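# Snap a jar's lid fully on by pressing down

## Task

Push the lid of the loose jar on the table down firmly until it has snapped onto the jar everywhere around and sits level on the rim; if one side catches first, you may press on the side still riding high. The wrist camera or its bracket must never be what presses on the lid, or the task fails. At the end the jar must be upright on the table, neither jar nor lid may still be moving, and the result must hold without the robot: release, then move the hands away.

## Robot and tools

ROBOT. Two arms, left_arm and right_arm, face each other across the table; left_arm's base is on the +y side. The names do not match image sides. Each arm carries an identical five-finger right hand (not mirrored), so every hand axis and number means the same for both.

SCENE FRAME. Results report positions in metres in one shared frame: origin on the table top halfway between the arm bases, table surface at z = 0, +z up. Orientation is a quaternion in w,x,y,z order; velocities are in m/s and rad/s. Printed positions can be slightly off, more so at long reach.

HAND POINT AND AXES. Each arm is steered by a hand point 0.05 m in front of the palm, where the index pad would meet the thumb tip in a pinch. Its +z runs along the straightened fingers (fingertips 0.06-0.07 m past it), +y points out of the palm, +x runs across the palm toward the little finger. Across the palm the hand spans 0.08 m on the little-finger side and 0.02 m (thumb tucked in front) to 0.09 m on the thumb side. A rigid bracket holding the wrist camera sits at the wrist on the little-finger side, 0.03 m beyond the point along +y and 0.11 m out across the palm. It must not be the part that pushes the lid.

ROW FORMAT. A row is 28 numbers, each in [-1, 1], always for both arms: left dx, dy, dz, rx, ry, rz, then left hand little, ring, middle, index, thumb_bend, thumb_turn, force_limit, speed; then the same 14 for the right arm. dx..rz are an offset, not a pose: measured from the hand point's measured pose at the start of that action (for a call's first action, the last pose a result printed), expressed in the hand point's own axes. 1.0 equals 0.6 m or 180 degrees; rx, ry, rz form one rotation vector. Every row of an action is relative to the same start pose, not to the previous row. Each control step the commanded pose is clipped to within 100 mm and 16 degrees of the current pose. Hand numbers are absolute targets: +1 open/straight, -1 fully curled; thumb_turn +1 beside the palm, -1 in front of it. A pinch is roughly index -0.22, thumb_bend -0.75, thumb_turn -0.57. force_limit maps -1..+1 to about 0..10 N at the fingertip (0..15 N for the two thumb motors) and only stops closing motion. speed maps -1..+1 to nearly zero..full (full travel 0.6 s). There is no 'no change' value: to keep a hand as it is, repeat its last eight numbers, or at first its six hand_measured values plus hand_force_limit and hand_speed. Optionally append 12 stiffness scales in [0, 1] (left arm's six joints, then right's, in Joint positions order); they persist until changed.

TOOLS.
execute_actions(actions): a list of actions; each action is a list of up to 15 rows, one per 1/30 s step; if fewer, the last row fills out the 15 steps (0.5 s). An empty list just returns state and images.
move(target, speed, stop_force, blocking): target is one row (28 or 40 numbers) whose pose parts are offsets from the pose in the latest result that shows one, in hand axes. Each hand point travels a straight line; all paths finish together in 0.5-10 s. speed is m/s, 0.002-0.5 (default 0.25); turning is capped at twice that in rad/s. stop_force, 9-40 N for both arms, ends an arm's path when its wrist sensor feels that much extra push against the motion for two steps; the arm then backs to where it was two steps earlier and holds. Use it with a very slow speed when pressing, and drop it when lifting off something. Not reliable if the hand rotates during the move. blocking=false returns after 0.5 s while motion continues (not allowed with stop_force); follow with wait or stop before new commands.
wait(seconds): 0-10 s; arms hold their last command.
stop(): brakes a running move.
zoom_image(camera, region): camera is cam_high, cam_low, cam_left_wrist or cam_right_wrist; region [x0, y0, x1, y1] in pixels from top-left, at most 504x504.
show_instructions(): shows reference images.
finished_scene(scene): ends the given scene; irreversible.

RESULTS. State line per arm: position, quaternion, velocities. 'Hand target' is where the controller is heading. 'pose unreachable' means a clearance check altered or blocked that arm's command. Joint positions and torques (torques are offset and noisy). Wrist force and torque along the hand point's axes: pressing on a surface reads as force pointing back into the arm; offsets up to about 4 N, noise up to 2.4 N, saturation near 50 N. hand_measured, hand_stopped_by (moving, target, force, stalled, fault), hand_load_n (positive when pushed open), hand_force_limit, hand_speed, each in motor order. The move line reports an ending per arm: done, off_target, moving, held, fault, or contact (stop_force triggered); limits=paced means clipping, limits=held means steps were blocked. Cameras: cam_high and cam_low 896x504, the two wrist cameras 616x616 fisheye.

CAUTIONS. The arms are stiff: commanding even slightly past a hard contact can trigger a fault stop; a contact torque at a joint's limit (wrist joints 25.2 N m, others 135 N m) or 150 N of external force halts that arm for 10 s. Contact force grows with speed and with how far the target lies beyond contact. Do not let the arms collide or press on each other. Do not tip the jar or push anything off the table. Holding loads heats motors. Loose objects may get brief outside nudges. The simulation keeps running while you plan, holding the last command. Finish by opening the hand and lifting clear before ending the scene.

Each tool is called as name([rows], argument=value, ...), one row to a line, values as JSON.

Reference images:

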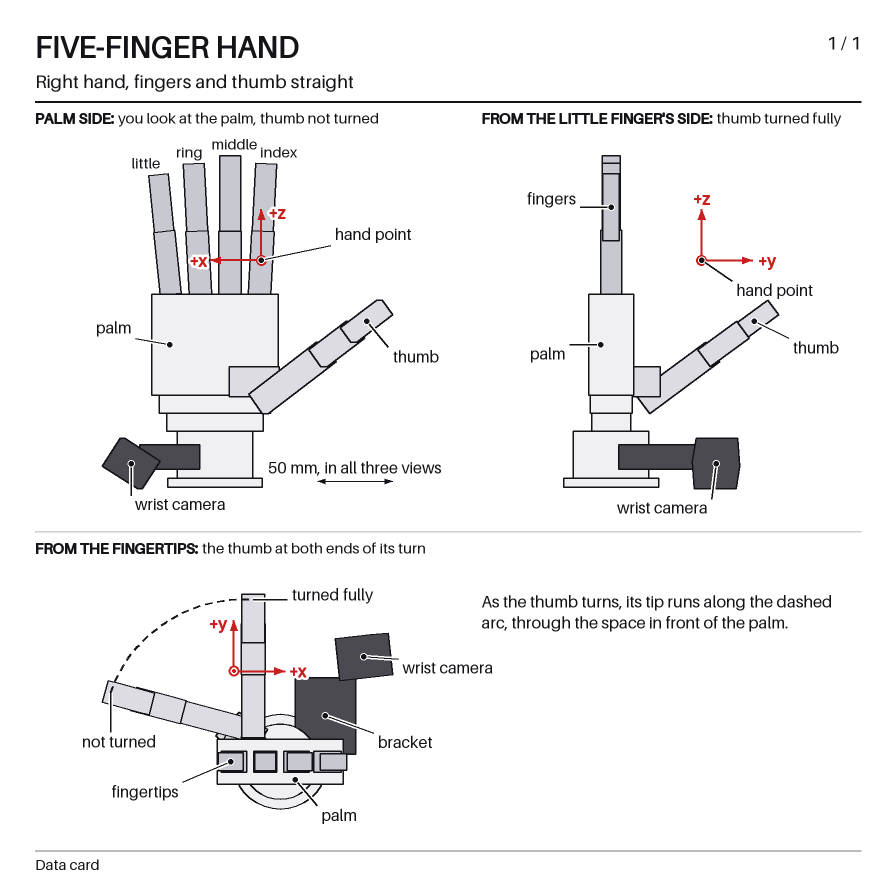

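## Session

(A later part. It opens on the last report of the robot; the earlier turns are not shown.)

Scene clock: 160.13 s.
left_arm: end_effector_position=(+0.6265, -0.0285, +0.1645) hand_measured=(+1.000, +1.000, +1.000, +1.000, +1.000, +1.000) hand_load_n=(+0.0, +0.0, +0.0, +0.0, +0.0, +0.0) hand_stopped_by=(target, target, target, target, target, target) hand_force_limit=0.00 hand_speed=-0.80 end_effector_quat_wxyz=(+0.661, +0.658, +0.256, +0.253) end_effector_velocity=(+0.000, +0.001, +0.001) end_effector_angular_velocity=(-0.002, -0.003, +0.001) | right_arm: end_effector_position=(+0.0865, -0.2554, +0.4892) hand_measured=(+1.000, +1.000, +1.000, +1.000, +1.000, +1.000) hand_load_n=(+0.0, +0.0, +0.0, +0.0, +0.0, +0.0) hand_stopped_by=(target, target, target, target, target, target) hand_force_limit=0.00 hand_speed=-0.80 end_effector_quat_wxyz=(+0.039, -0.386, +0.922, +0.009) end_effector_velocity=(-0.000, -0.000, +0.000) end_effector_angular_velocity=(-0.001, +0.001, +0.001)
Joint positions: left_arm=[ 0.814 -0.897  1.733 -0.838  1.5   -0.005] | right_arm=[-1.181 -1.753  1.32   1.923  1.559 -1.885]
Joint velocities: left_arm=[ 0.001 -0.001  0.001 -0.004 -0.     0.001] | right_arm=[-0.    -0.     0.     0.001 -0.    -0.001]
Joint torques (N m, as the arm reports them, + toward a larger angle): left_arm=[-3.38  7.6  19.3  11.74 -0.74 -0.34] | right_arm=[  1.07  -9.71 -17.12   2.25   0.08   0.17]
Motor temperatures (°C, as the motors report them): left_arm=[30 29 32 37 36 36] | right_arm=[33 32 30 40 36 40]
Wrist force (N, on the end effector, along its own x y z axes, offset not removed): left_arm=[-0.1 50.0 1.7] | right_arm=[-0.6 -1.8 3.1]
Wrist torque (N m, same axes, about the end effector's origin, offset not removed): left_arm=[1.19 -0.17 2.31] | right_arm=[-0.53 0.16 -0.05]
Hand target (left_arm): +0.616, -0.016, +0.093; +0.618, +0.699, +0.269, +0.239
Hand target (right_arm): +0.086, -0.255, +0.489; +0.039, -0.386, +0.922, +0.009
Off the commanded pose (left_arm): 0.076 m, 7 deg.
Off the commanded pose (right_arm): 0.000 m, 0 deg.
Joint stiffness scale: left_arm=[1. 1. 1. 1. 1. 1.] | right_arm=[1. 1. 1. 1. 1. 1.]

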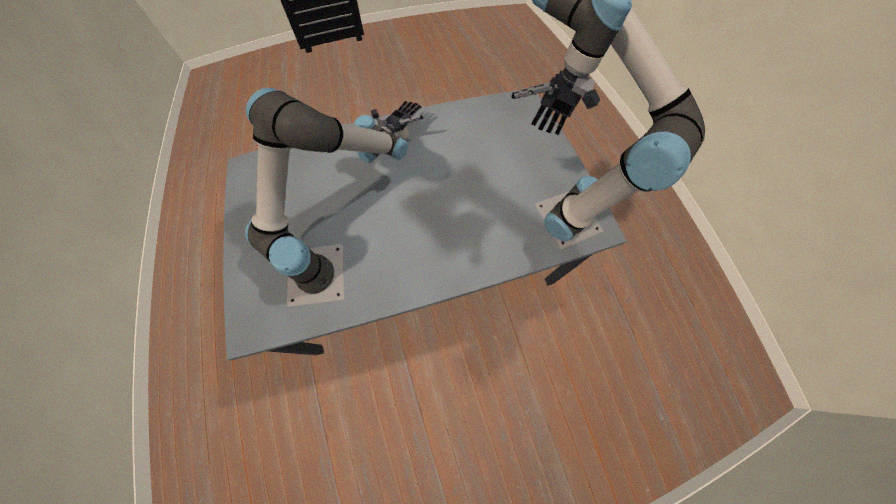

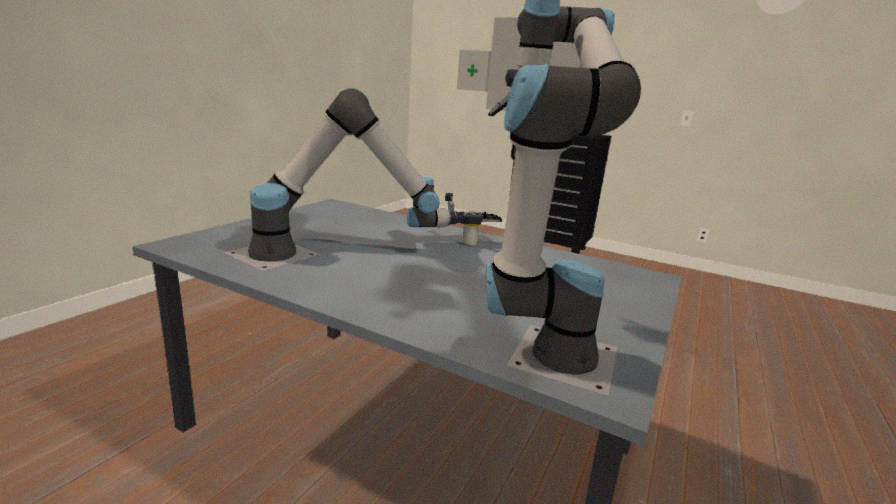

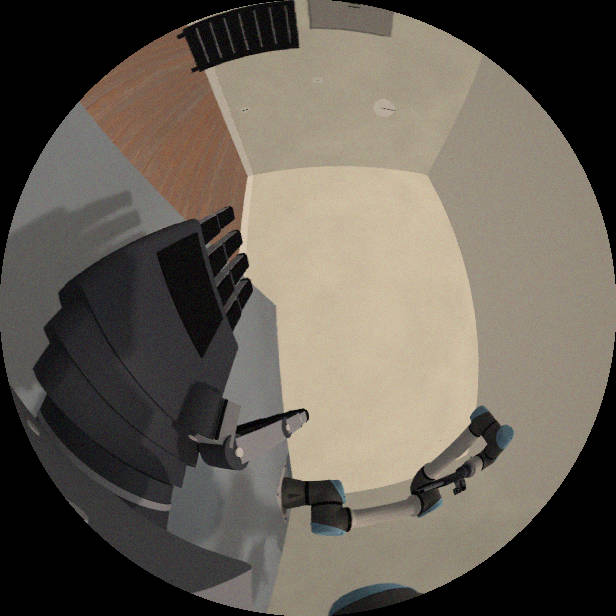

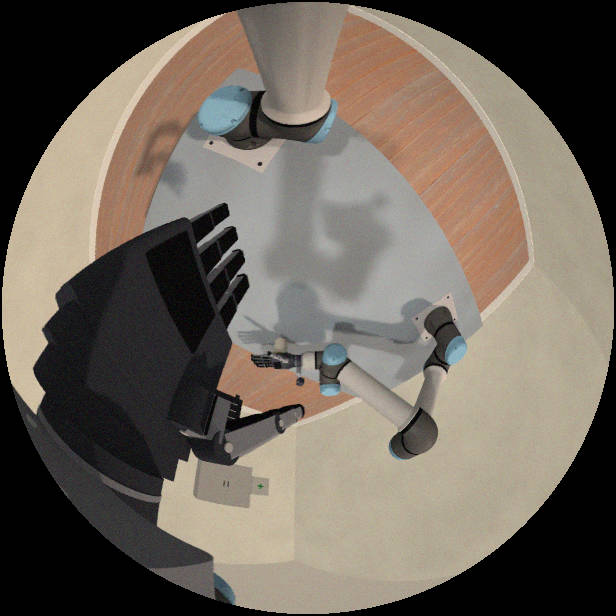

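execute_actions([
  [[0,-0.116,-0.019,0.0360,0,0.0026,1,1,1,1,1,1,0,-0.8,0,0,0,0,0,0,1,1,1,1,1,1,0,-0.8],[0,-0.107,-0.0177,0.0332,0,0.0024,1,1,1,1,1,1,0,-0.8,0,0,0,0,0,0,1,1,1,1,1,1,0,-0.8],[0,-0.098,-0.0162,0.0304,0,0.0022,1,1,1,1,1,1,0,-0.8,0,0,0,0,0,0,1,1,1,1,1,1,0,-0.8],[0,-0.089,-0.0147,0.0276,0,0.002,1,1,1,1,1,1,0,-0.8,0,0,0,0,0,0,1,1,1,1,1,1,0,-0.8],[0,-0.08,-0.0132,0.0248,0,0.0018,1,1,1,1,1,1,0,-0.8,0,0,0,0,0,0,1,1,1,1,1,1,0,-0.8],[0,-0.071,-0.0117,0.022,0,0.0016,1,1,1,1,1,1,0,-0.8,0,0,0,0,0,0,1,1,1,1,1,1,0,-0.8],[0,-0.062,-0.0102,0.0192,0,0.0014,1,1,1,1,1,1,0,-0.8,0,0,0,0,0,0,1,1,1,1,1,1,0,-0.8],[0,-0.053,-0.0088,0.0164,0,0.0012,1,1,1,1,1,1,0,-0.8,0,0,0,0,0,0,1,1,1,1,1,1,0,-0.8],[0,-0.044,-0.0073,0.0136,0,0.001,1,1,1,1,1,1,0,-0.8,0,0,0,0,0,0,1,1,1,1,1,1,0,-0.8],[0,-0.035,-0.0058,0.0108,0,0.0008,1,1,1,1,1,1,0,-0.8,0,0,0,0,0,0,1,1,1,1,1,1,0,-0.8],[0,-0.026,-0.0043,0.008,0,0.0006,1,1,1,1,1,1,0,-0.8,0,0,0,0,0,0,1,1,1,1,1,1,0,-0.8],[0,-0.017,-0.0028,0.0052,0,0.0004,1,1,1,1,1,1,0,-0.8,0,0,0,0,0,0,1,1,1,1,1,1,0,-0.8],[0,-0.008,-0.0013,0.0025,0,0.0002,1,1,1,1,1,1,0,-0.8,0,0,0,0,0,0,1,1,1,1,1,1,0,-0.8],[0,0,0,0,0,0,1,1,1,1,1,1,0,-0.8,0,0,0,0,0,0,1,1,1,1,1,1,0,-0.8],[0,0.006,0,0,0,0,1,1,1,1,1,1,0,-0.8,0,0,0,0,0,0,1,1,1,1,1,1,0,-0.8]],
  [[0,0.008,0,0,0,0,1,1,1,1,1,1,0,-0.8,0,0,0,0,0,0,1,1,1,1,1,1,0,-0.8],[0,0.012,0,0,0,0,1,1,1,1,1,1,0,-0.8,0,0,0,0,0,0,1,1,1,1,1,1,0,-0.8],[0,0.017,0,0,0,0,1,1,1,1,1,1,0,-0.8,0,0,0,0,0,0,1,1,1,1,1,1,0,-0.8],[0,0.023,0,0,0,0,1,1,1,1,1,1,0,-0.8,0,0,0,0,0,0,1,1,1,1,1,1,0,-0.8],[0,0.03,0,0,0,0,1,1,1,1,1,1,0,-0.8,0,0,0,0,0,0,1,1,1,1,1,1,0,-0.8],[0,0.037,0,0,0,0,1,1,1,1,1,1,0,-0.8,0,0,0,0,0,0,1,1,1,1,1,1,0,-0.8],[0,0.044,0,0,0,0,1,1,1,1,1,1,0,-0.8,0,0,0,0,0,0,1,1,1,1,1,1,0,-0.8],[0,0.05,0,0,0,0,1,1,1,1,1,1,0,-0.8,0,0,0,0,0,0,1,1,1,1,1,1,0,-0.8],[0,0.055,0,0,0,0,1,1,1,1,1,1,0,-0.8,0,0,0,0,0,0,1,1,1,1,1,1,0,-0.8],[0,0.06,0,0,0,0,1,1,1,1,1,1,0,-0.8,0,0,0,0,0,0,1,1,1,1,1,1,0,-0.8]],
])

move(target=[-0.2,0.03,-0.12,0,0,0,1,1,1,1,1,1,0,-0.8,0,0,0,0,0,0,1,1,1,1,1,1,0,-0.8], speed=0.2)

zoom_image(camera="cam_low", region=[430, 200, 510, 260])

Scene clock: 172.33 s.
left_arm: end_effector_position=(+0.6262, -0.0282, +0.2008) hand_measured=(+1.000, +1.000, +1.000, +1.000, +1.000, +1.000) hand_load_n=(+0.0, +0.0, +0.0, +0.0, +0.0, +0.0) hand_stopped_by=(target, target, target, target, target, target) hand_force_limit=0.00 hand_speed=-0.80 end_effector_quat_wxyz=(+0.664, +0.655, +0.255, +0.255) end_effector_velocity=(+0.001, -0.002, +0.061) end_effector_angular_velocity=(-0.020, -0.016, -0.000) | right_arm: end_effector_position=(+0.0865, -0.2554, +0.4892) hand_measured=(+1.000, +1.000, +1.000, +1.000, +1.000, +1.000) hand_load_n=(+0.0, +0.0, +0.0, +0.0, +0.0, +0.0) hand_stopped_by=(target, target, target, target, target, target) hand_force_limit=0.00 hand_speed=-0.80 end_effector_quat_wxyz=(+0.039, -0.386, +0.922, +0.009) end_effector_velocity=(+0.000, -0.000, -0.000) end_effector_angular_velocity=(+0.000, -0.000, +0.000)
Joint positions: left_arm=[ 0.814 -0.956  1.724 -0.78   1.5   -0.005] | right_arm=[-1.181 -1.753  1.32   1.923  1.559 -1.885]
Joint velocities: left_arm=[-0.001 -0.088 -0.028  0.09  -0.    -0.   ] | right_arm=[-0. -0.  0. -0. -0. -0.]
Joint torques (N m, as the arm reports them, + toward a larger angle): left_arm=[ -1.68 -35.77 -12.84  -0.72  -0.12   0.01] | right_arm=[  0.98  -9.45 -18.04   2.16   0.     0.06]
Motor temperatures (°C, as the motors report them): left_arm=[30 29 32 37 36 36] | right_arm=[33 32 30 40 36 40]
Wrist force (N, on the end effector, along its own x y z axes, offset not removed): left_arm=[-2.2 -2.6 -0.7] | right_arm=[-0.7 -1.4 2.3]
Wrist torque (N m, same axes, about the end effector's origin, offset not removed): left_arm=[-0.32 0.55 -0.84] | right_arm=[-0.28 0.10 -0.10]
Hand target (left_arm): +0.626, -0.028, +0.202; +0.662, +0.657, +0.256, +0.254
Hand target (right_arm): +0.086, -0.255, +0.489; +0.039, -0.386, +0.922, +0.009
Off the commanded pose (left_arm): 0.001 m, 0 deg.
Off the commanded pose (right_arm): 0.000 m, 0 deg.
Joint stiffness scale: left_arm=[1. 1. 1. 1. 1. 1.] | right_arm=[1. 1. 1. 1. 1. 1.]

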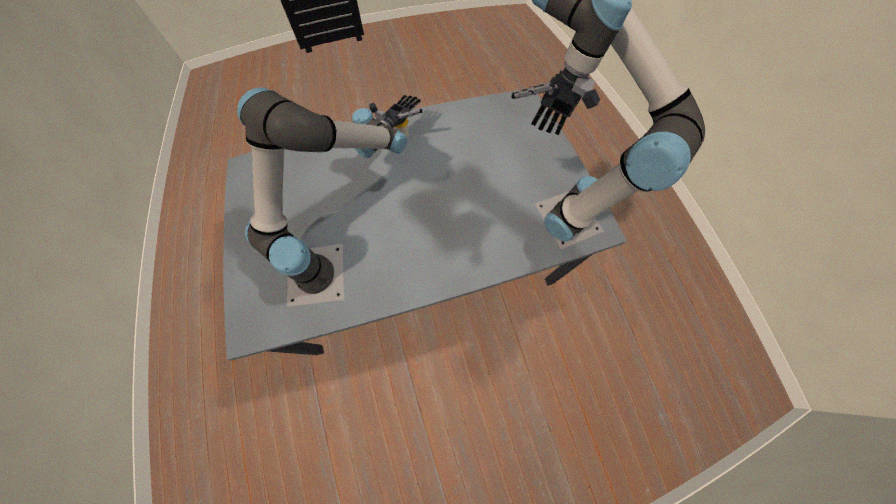

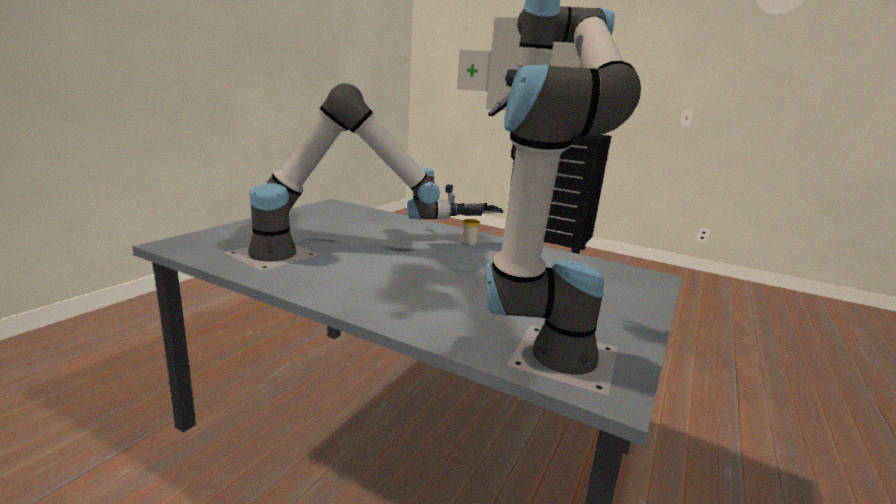

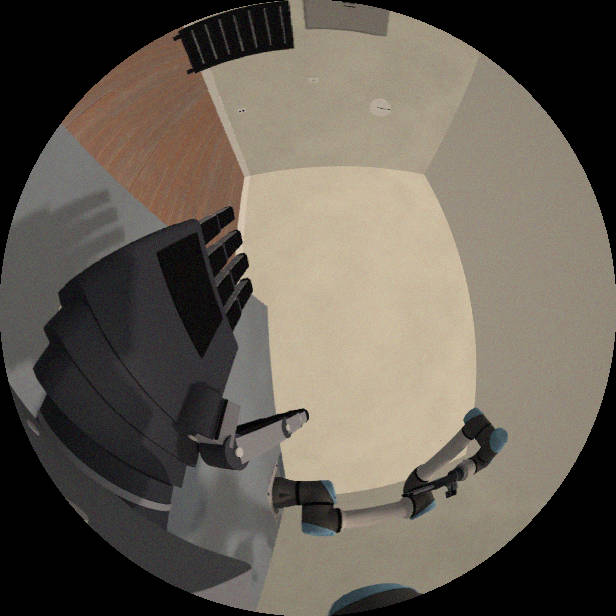

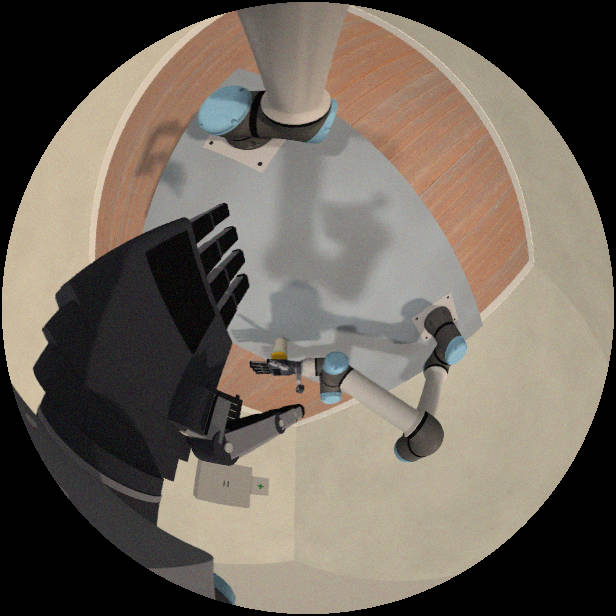

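Scene clock: 173.63 s.
left_arm: end_effector_position=(+0.4900, -0.0556, +0.2181) hand_measured=(+1.000, +1.000, +1.000, +1.000, +1.000, +1.000) hand_load_n=(+0.0, +0.0, +0.0, +0.0, +0.0, +0.0) hand_stopped_by=(target, target, target, target, target, target) hand_force_limit=0.00 hand_speed=-0.80 end_effector_quat_wxyz=(+0.664, +0.655, +0.256, +0.254) end_effector_velocity=(+0.000, +0.001, +0.000) end_effector_angular_velocity=(-0.000, -0.000, +0.009) | right_arm: end_effector_position=(+0.0865, -0.2554, +0.4892) hand_measured=(+1.000, +1.000, +1.000, +1.000, +1.000, +1.000) hand_load_n=(+0.0, +0.0, +0.0, +0.0, +0.0, +0.0) hand_stopped_by=(target, target, target, target, target, target) hand_force_limit=0.00 hand_speed=-0.80 end_effector_quat_wxyz=(+0.039, -0.386, +0.922, +0.009) end_effector_velocity=(+0.000, +0.000, -0.000) end_effector_angular_velocity=(+0.000, -0.001, -0.002)
Joint positions: left_arm=[ 0.544 -1.126  1.965 -0.85   1.23  -0.002] | right_arm=[-1.181 -1.753  1.32   1.923  1.559 -1.885]
Joint velocities: left_arm=[-0.004 -0.001  0.002 -0.002 -0.012  0.   ] | right_arm=[-0.001  0.     0.    -0.001  0.     0.001]
Joint torques (N m, as the arm reports them, + toward a larger angle): left_arm=[ -2.47 -34.23 -12.81  -1.95  -0.34   0.42] | right_arm=[  0.16  -9.02 -16.73   2.09   0.16   0.06]
Motor temperatures (°C, as the motors report them): left_arm=[30 29 32 37 36 36] | right_arm=[33 32 30 40 36 40]
Wrist force (N, on the end effector, along its own x y z axes, offset not removed): left_arm=[0.4 0.9 1.0] | right_arm=[-2.7 -1.4 2.2]
Wrist torque (N m, same axes, about the end effector's origin, offset not removed): left_arm=[0.06 -0.02 0.03] | right_arm=[-0.28 0.40 -0.12]
Hand target (left_arm): +0.489, -0.056, +0.219; +0.664, +0.655, +0.255, +0.254
Hand target (right_arm): +0.086, -0.255, +0.489; +0.039, -0.386, +0.922, +0.009
Off the commanded pose (left_arm): 0.001 m, 0 deg.
Off the commanded pose (right_arm): 0.000 m, 0 deg.
Joint stiffness scale: left_arm=[1. 1. 1. 1. 1. 1.] | right_arm=[1. 1. 1. 1. 1. 1.]
move: done

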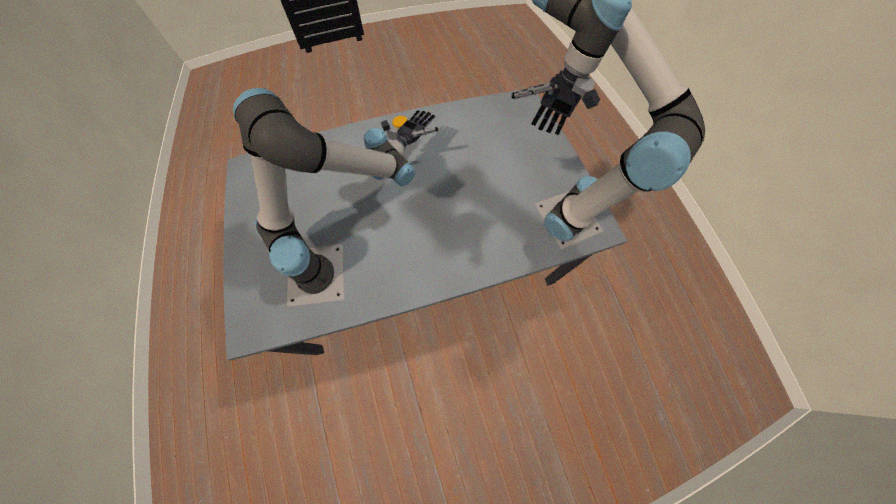

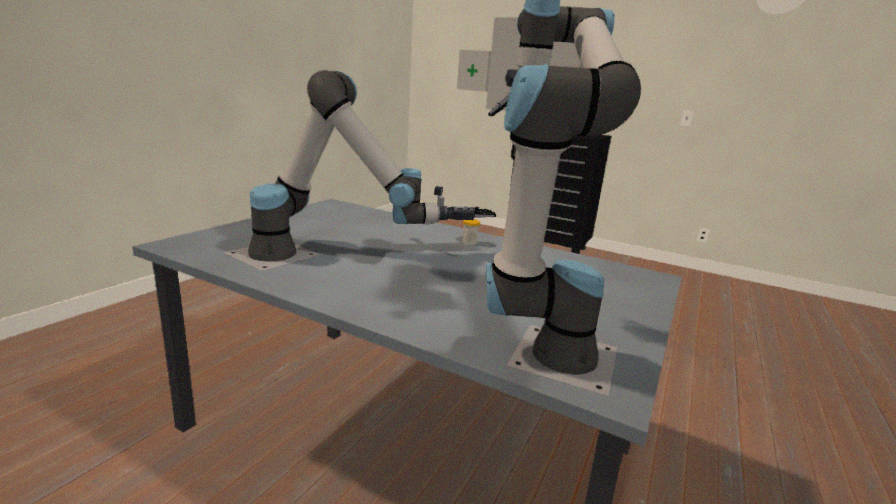

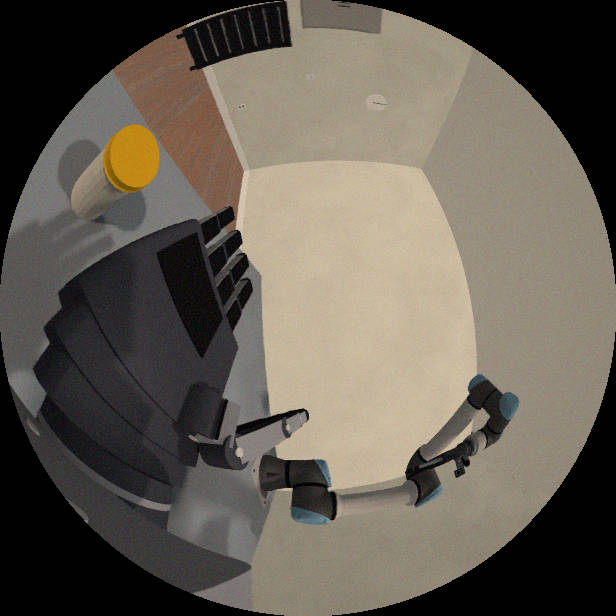

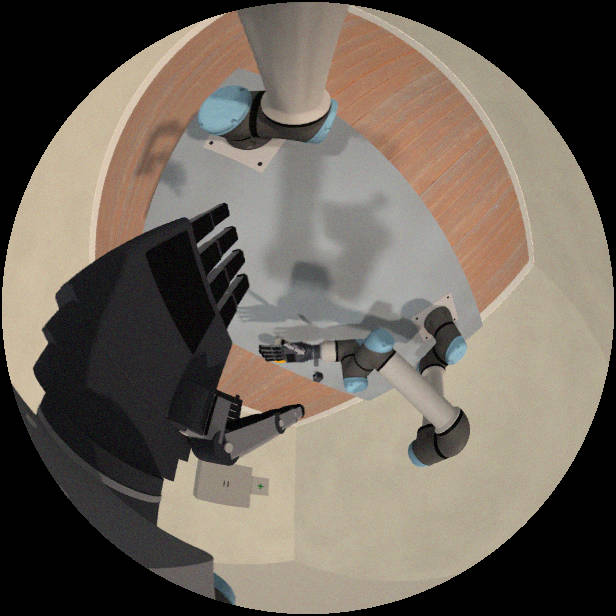

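Region (430, 200, 510, 260) of cam_low's 896x504 image, scaled by 6.300, with more detail than that image has; it fills the top 378 rows of this view, and the rest is white.

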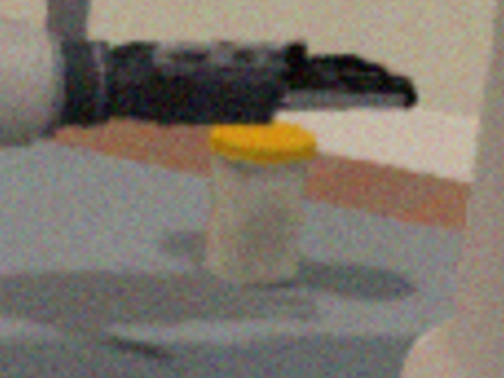

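execute_actions(actions=[])

Scene clock: 178.63 s.
left_arm: end_effector_position=(+0.4900, -0.0555, +0.2182) hand_measured=(+1.000, +1.000, +1.000, +1.000, +1.000, +1.000) hand_load_n=(+0.0, +0.0, +0.0, +0.0, +0.0, +0.0) hand_stopped_by=(target, target, target, target, target, target) hand_force_limit=0.00 hand_speed=-0.80 end_effector_quat_wxyz=(+0.664, +0.655, +0.256, +0.254) end_effector_velocity=(+0.001, +0.000, -0.000) end_effector_angular_velocity=(+0.000, +0.000, +0.001) | right_arm: end_effector_position=(+0.0865, -0.2554, +0.4892) hand_measured=(+1.000, +1.000, +1.000, +1.000, +1.000, +1.000) hand_load_n=(+0.0, +0.0, +0.0, +0.0, +0.0, +0.0) hand_stopped_by=(target, target, target, target, target, target) hand_force_limit=0.00 hand_speed=-0.80 end_effector_quat_wxyz=(+0.039, -0.386, +0.922, +0.009) end_effector_velocity=(-0.000, -0.000, +0.000) end_effector_angular_velocity=(+0.000, -0.001, -0.000)
Joint positions: left_arm=[ 0.544 -1.127  1.965 -0.85   1.229 -0.002] | right_arm=[-1.181 -1.753  1.32   1.923  1.559 -1.885]
Joint velocities: left_arm=[ 0.001  0.001 -0.    -0.     0.    -0.   ] | right_arm=[-0.001 -0.001 -0.     0.     0.    -0.   ]
Joint torques (N m, as the arm reports them, + toward a larger angle): left_arm=[ -3.39 -33.51 -11.87  -1.97  -0.66   0.38] | right_arm=[  0.4   -9.2  -17.03   2.2    0.1    0.1 ]
Motor temperatures (°C, as the motors report them): left_arm=[30 29 32 37 36 36] | right_arm=[33 32 30 40 36 40]
Wrist force (N, on the end effector, along its own x y z axes, offset not removed): left_arm=[1.3 -1.0 3.2] | right_arm=[1.4 -3.0 2.5]
Wrist torque (N m, same axes, about the end effector's origin, offset not removed): left_arm=[-0.21 -0.28 -0.29] | right_arm=[-0.46 -0.17 0.07]
Hand target (left_arm): +0.489, -0.056, +0.219; +0.664, +0.655, +0.255, +0.254
Hand target (right_arm): +0.086, -0.255, +0.489; +0.039, -0.386, +0.922, +0.009
Off the commanded pose (left_arm): 0.001 m, 0 deg.
Off the commanded pose (right_arm): 0.000 m, 0 deg.
Joint stiffness scale: left_arm=[1. 1. 1. 1. 1. 1.] | right_arm=[1. 1. 1. 1. 1. 1.]

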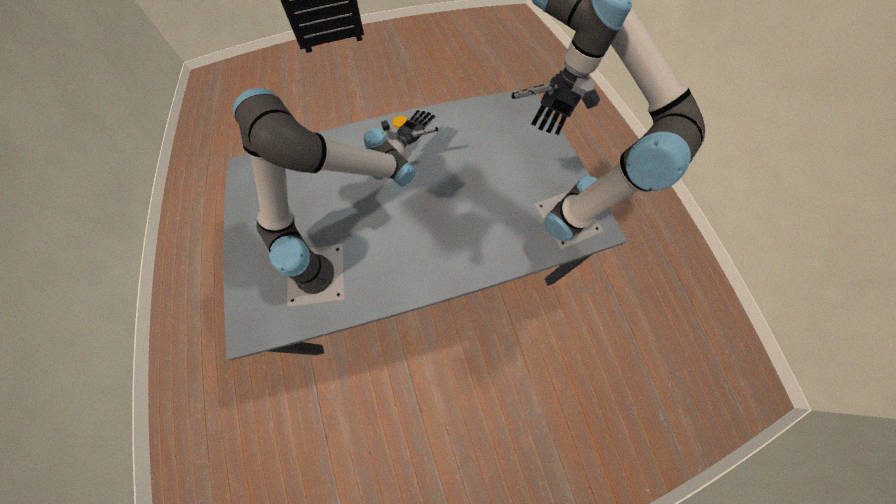

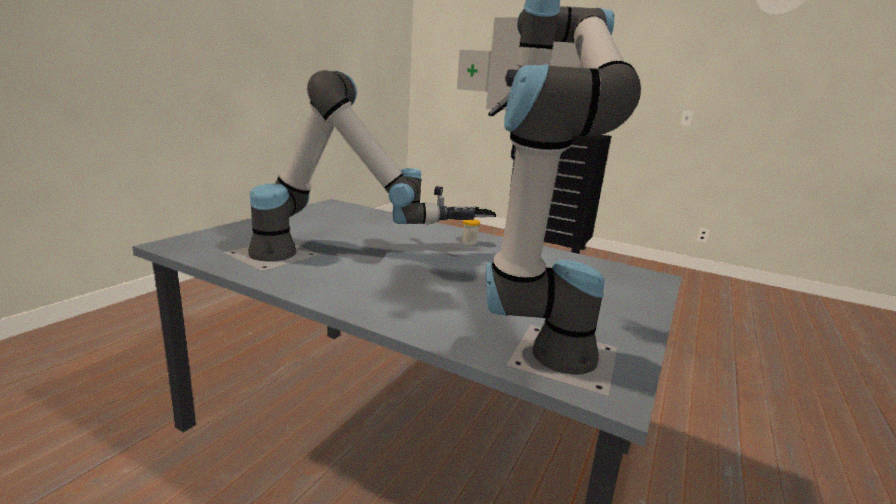

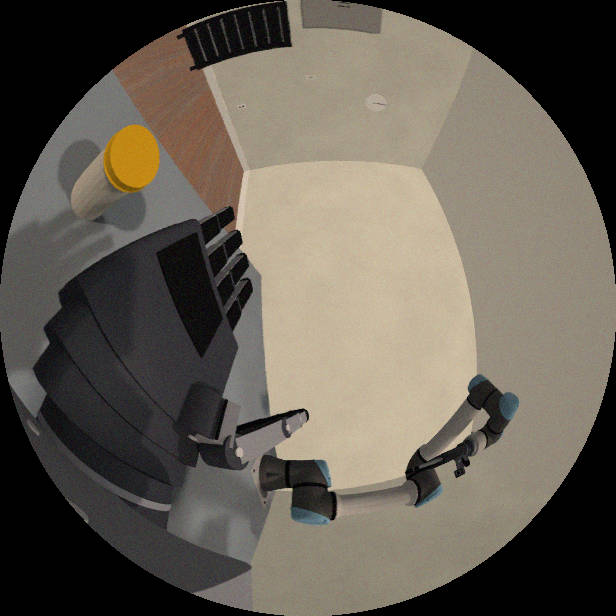

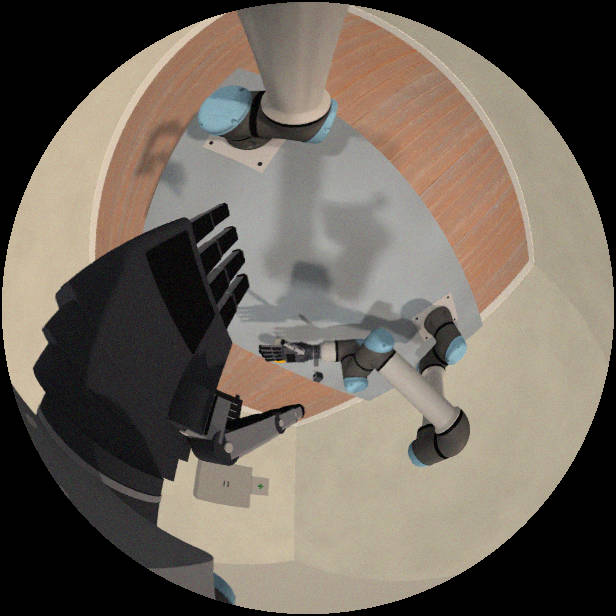

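zoom_image(camera="cam_left_wrist", region=[60, 110, 180, 230])

zoom_image(camera="cam_low", region=[445, 205, 495, 255])

Region (60, 110, 180, 230) of cam_left_wrist's 616x616 image, scaled by 4.200, with more detail than that image has.

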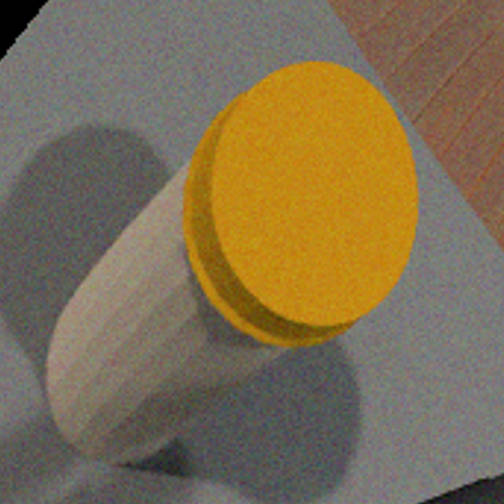

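Region (445, 205, 495, 255) of cam_low's 896x504 image, scaled by 10.080, with more detail than that image has.

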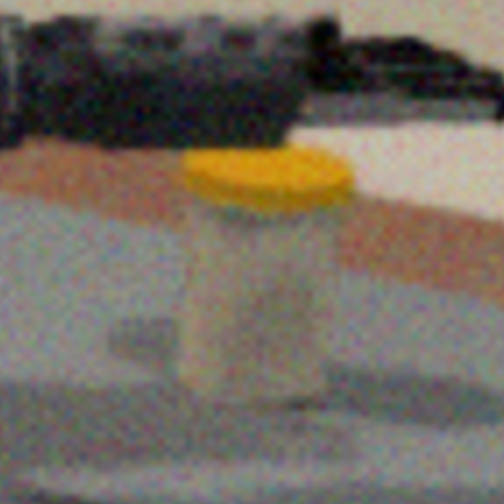

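finished_scene(scene=1)

The scene is finished: the task was done.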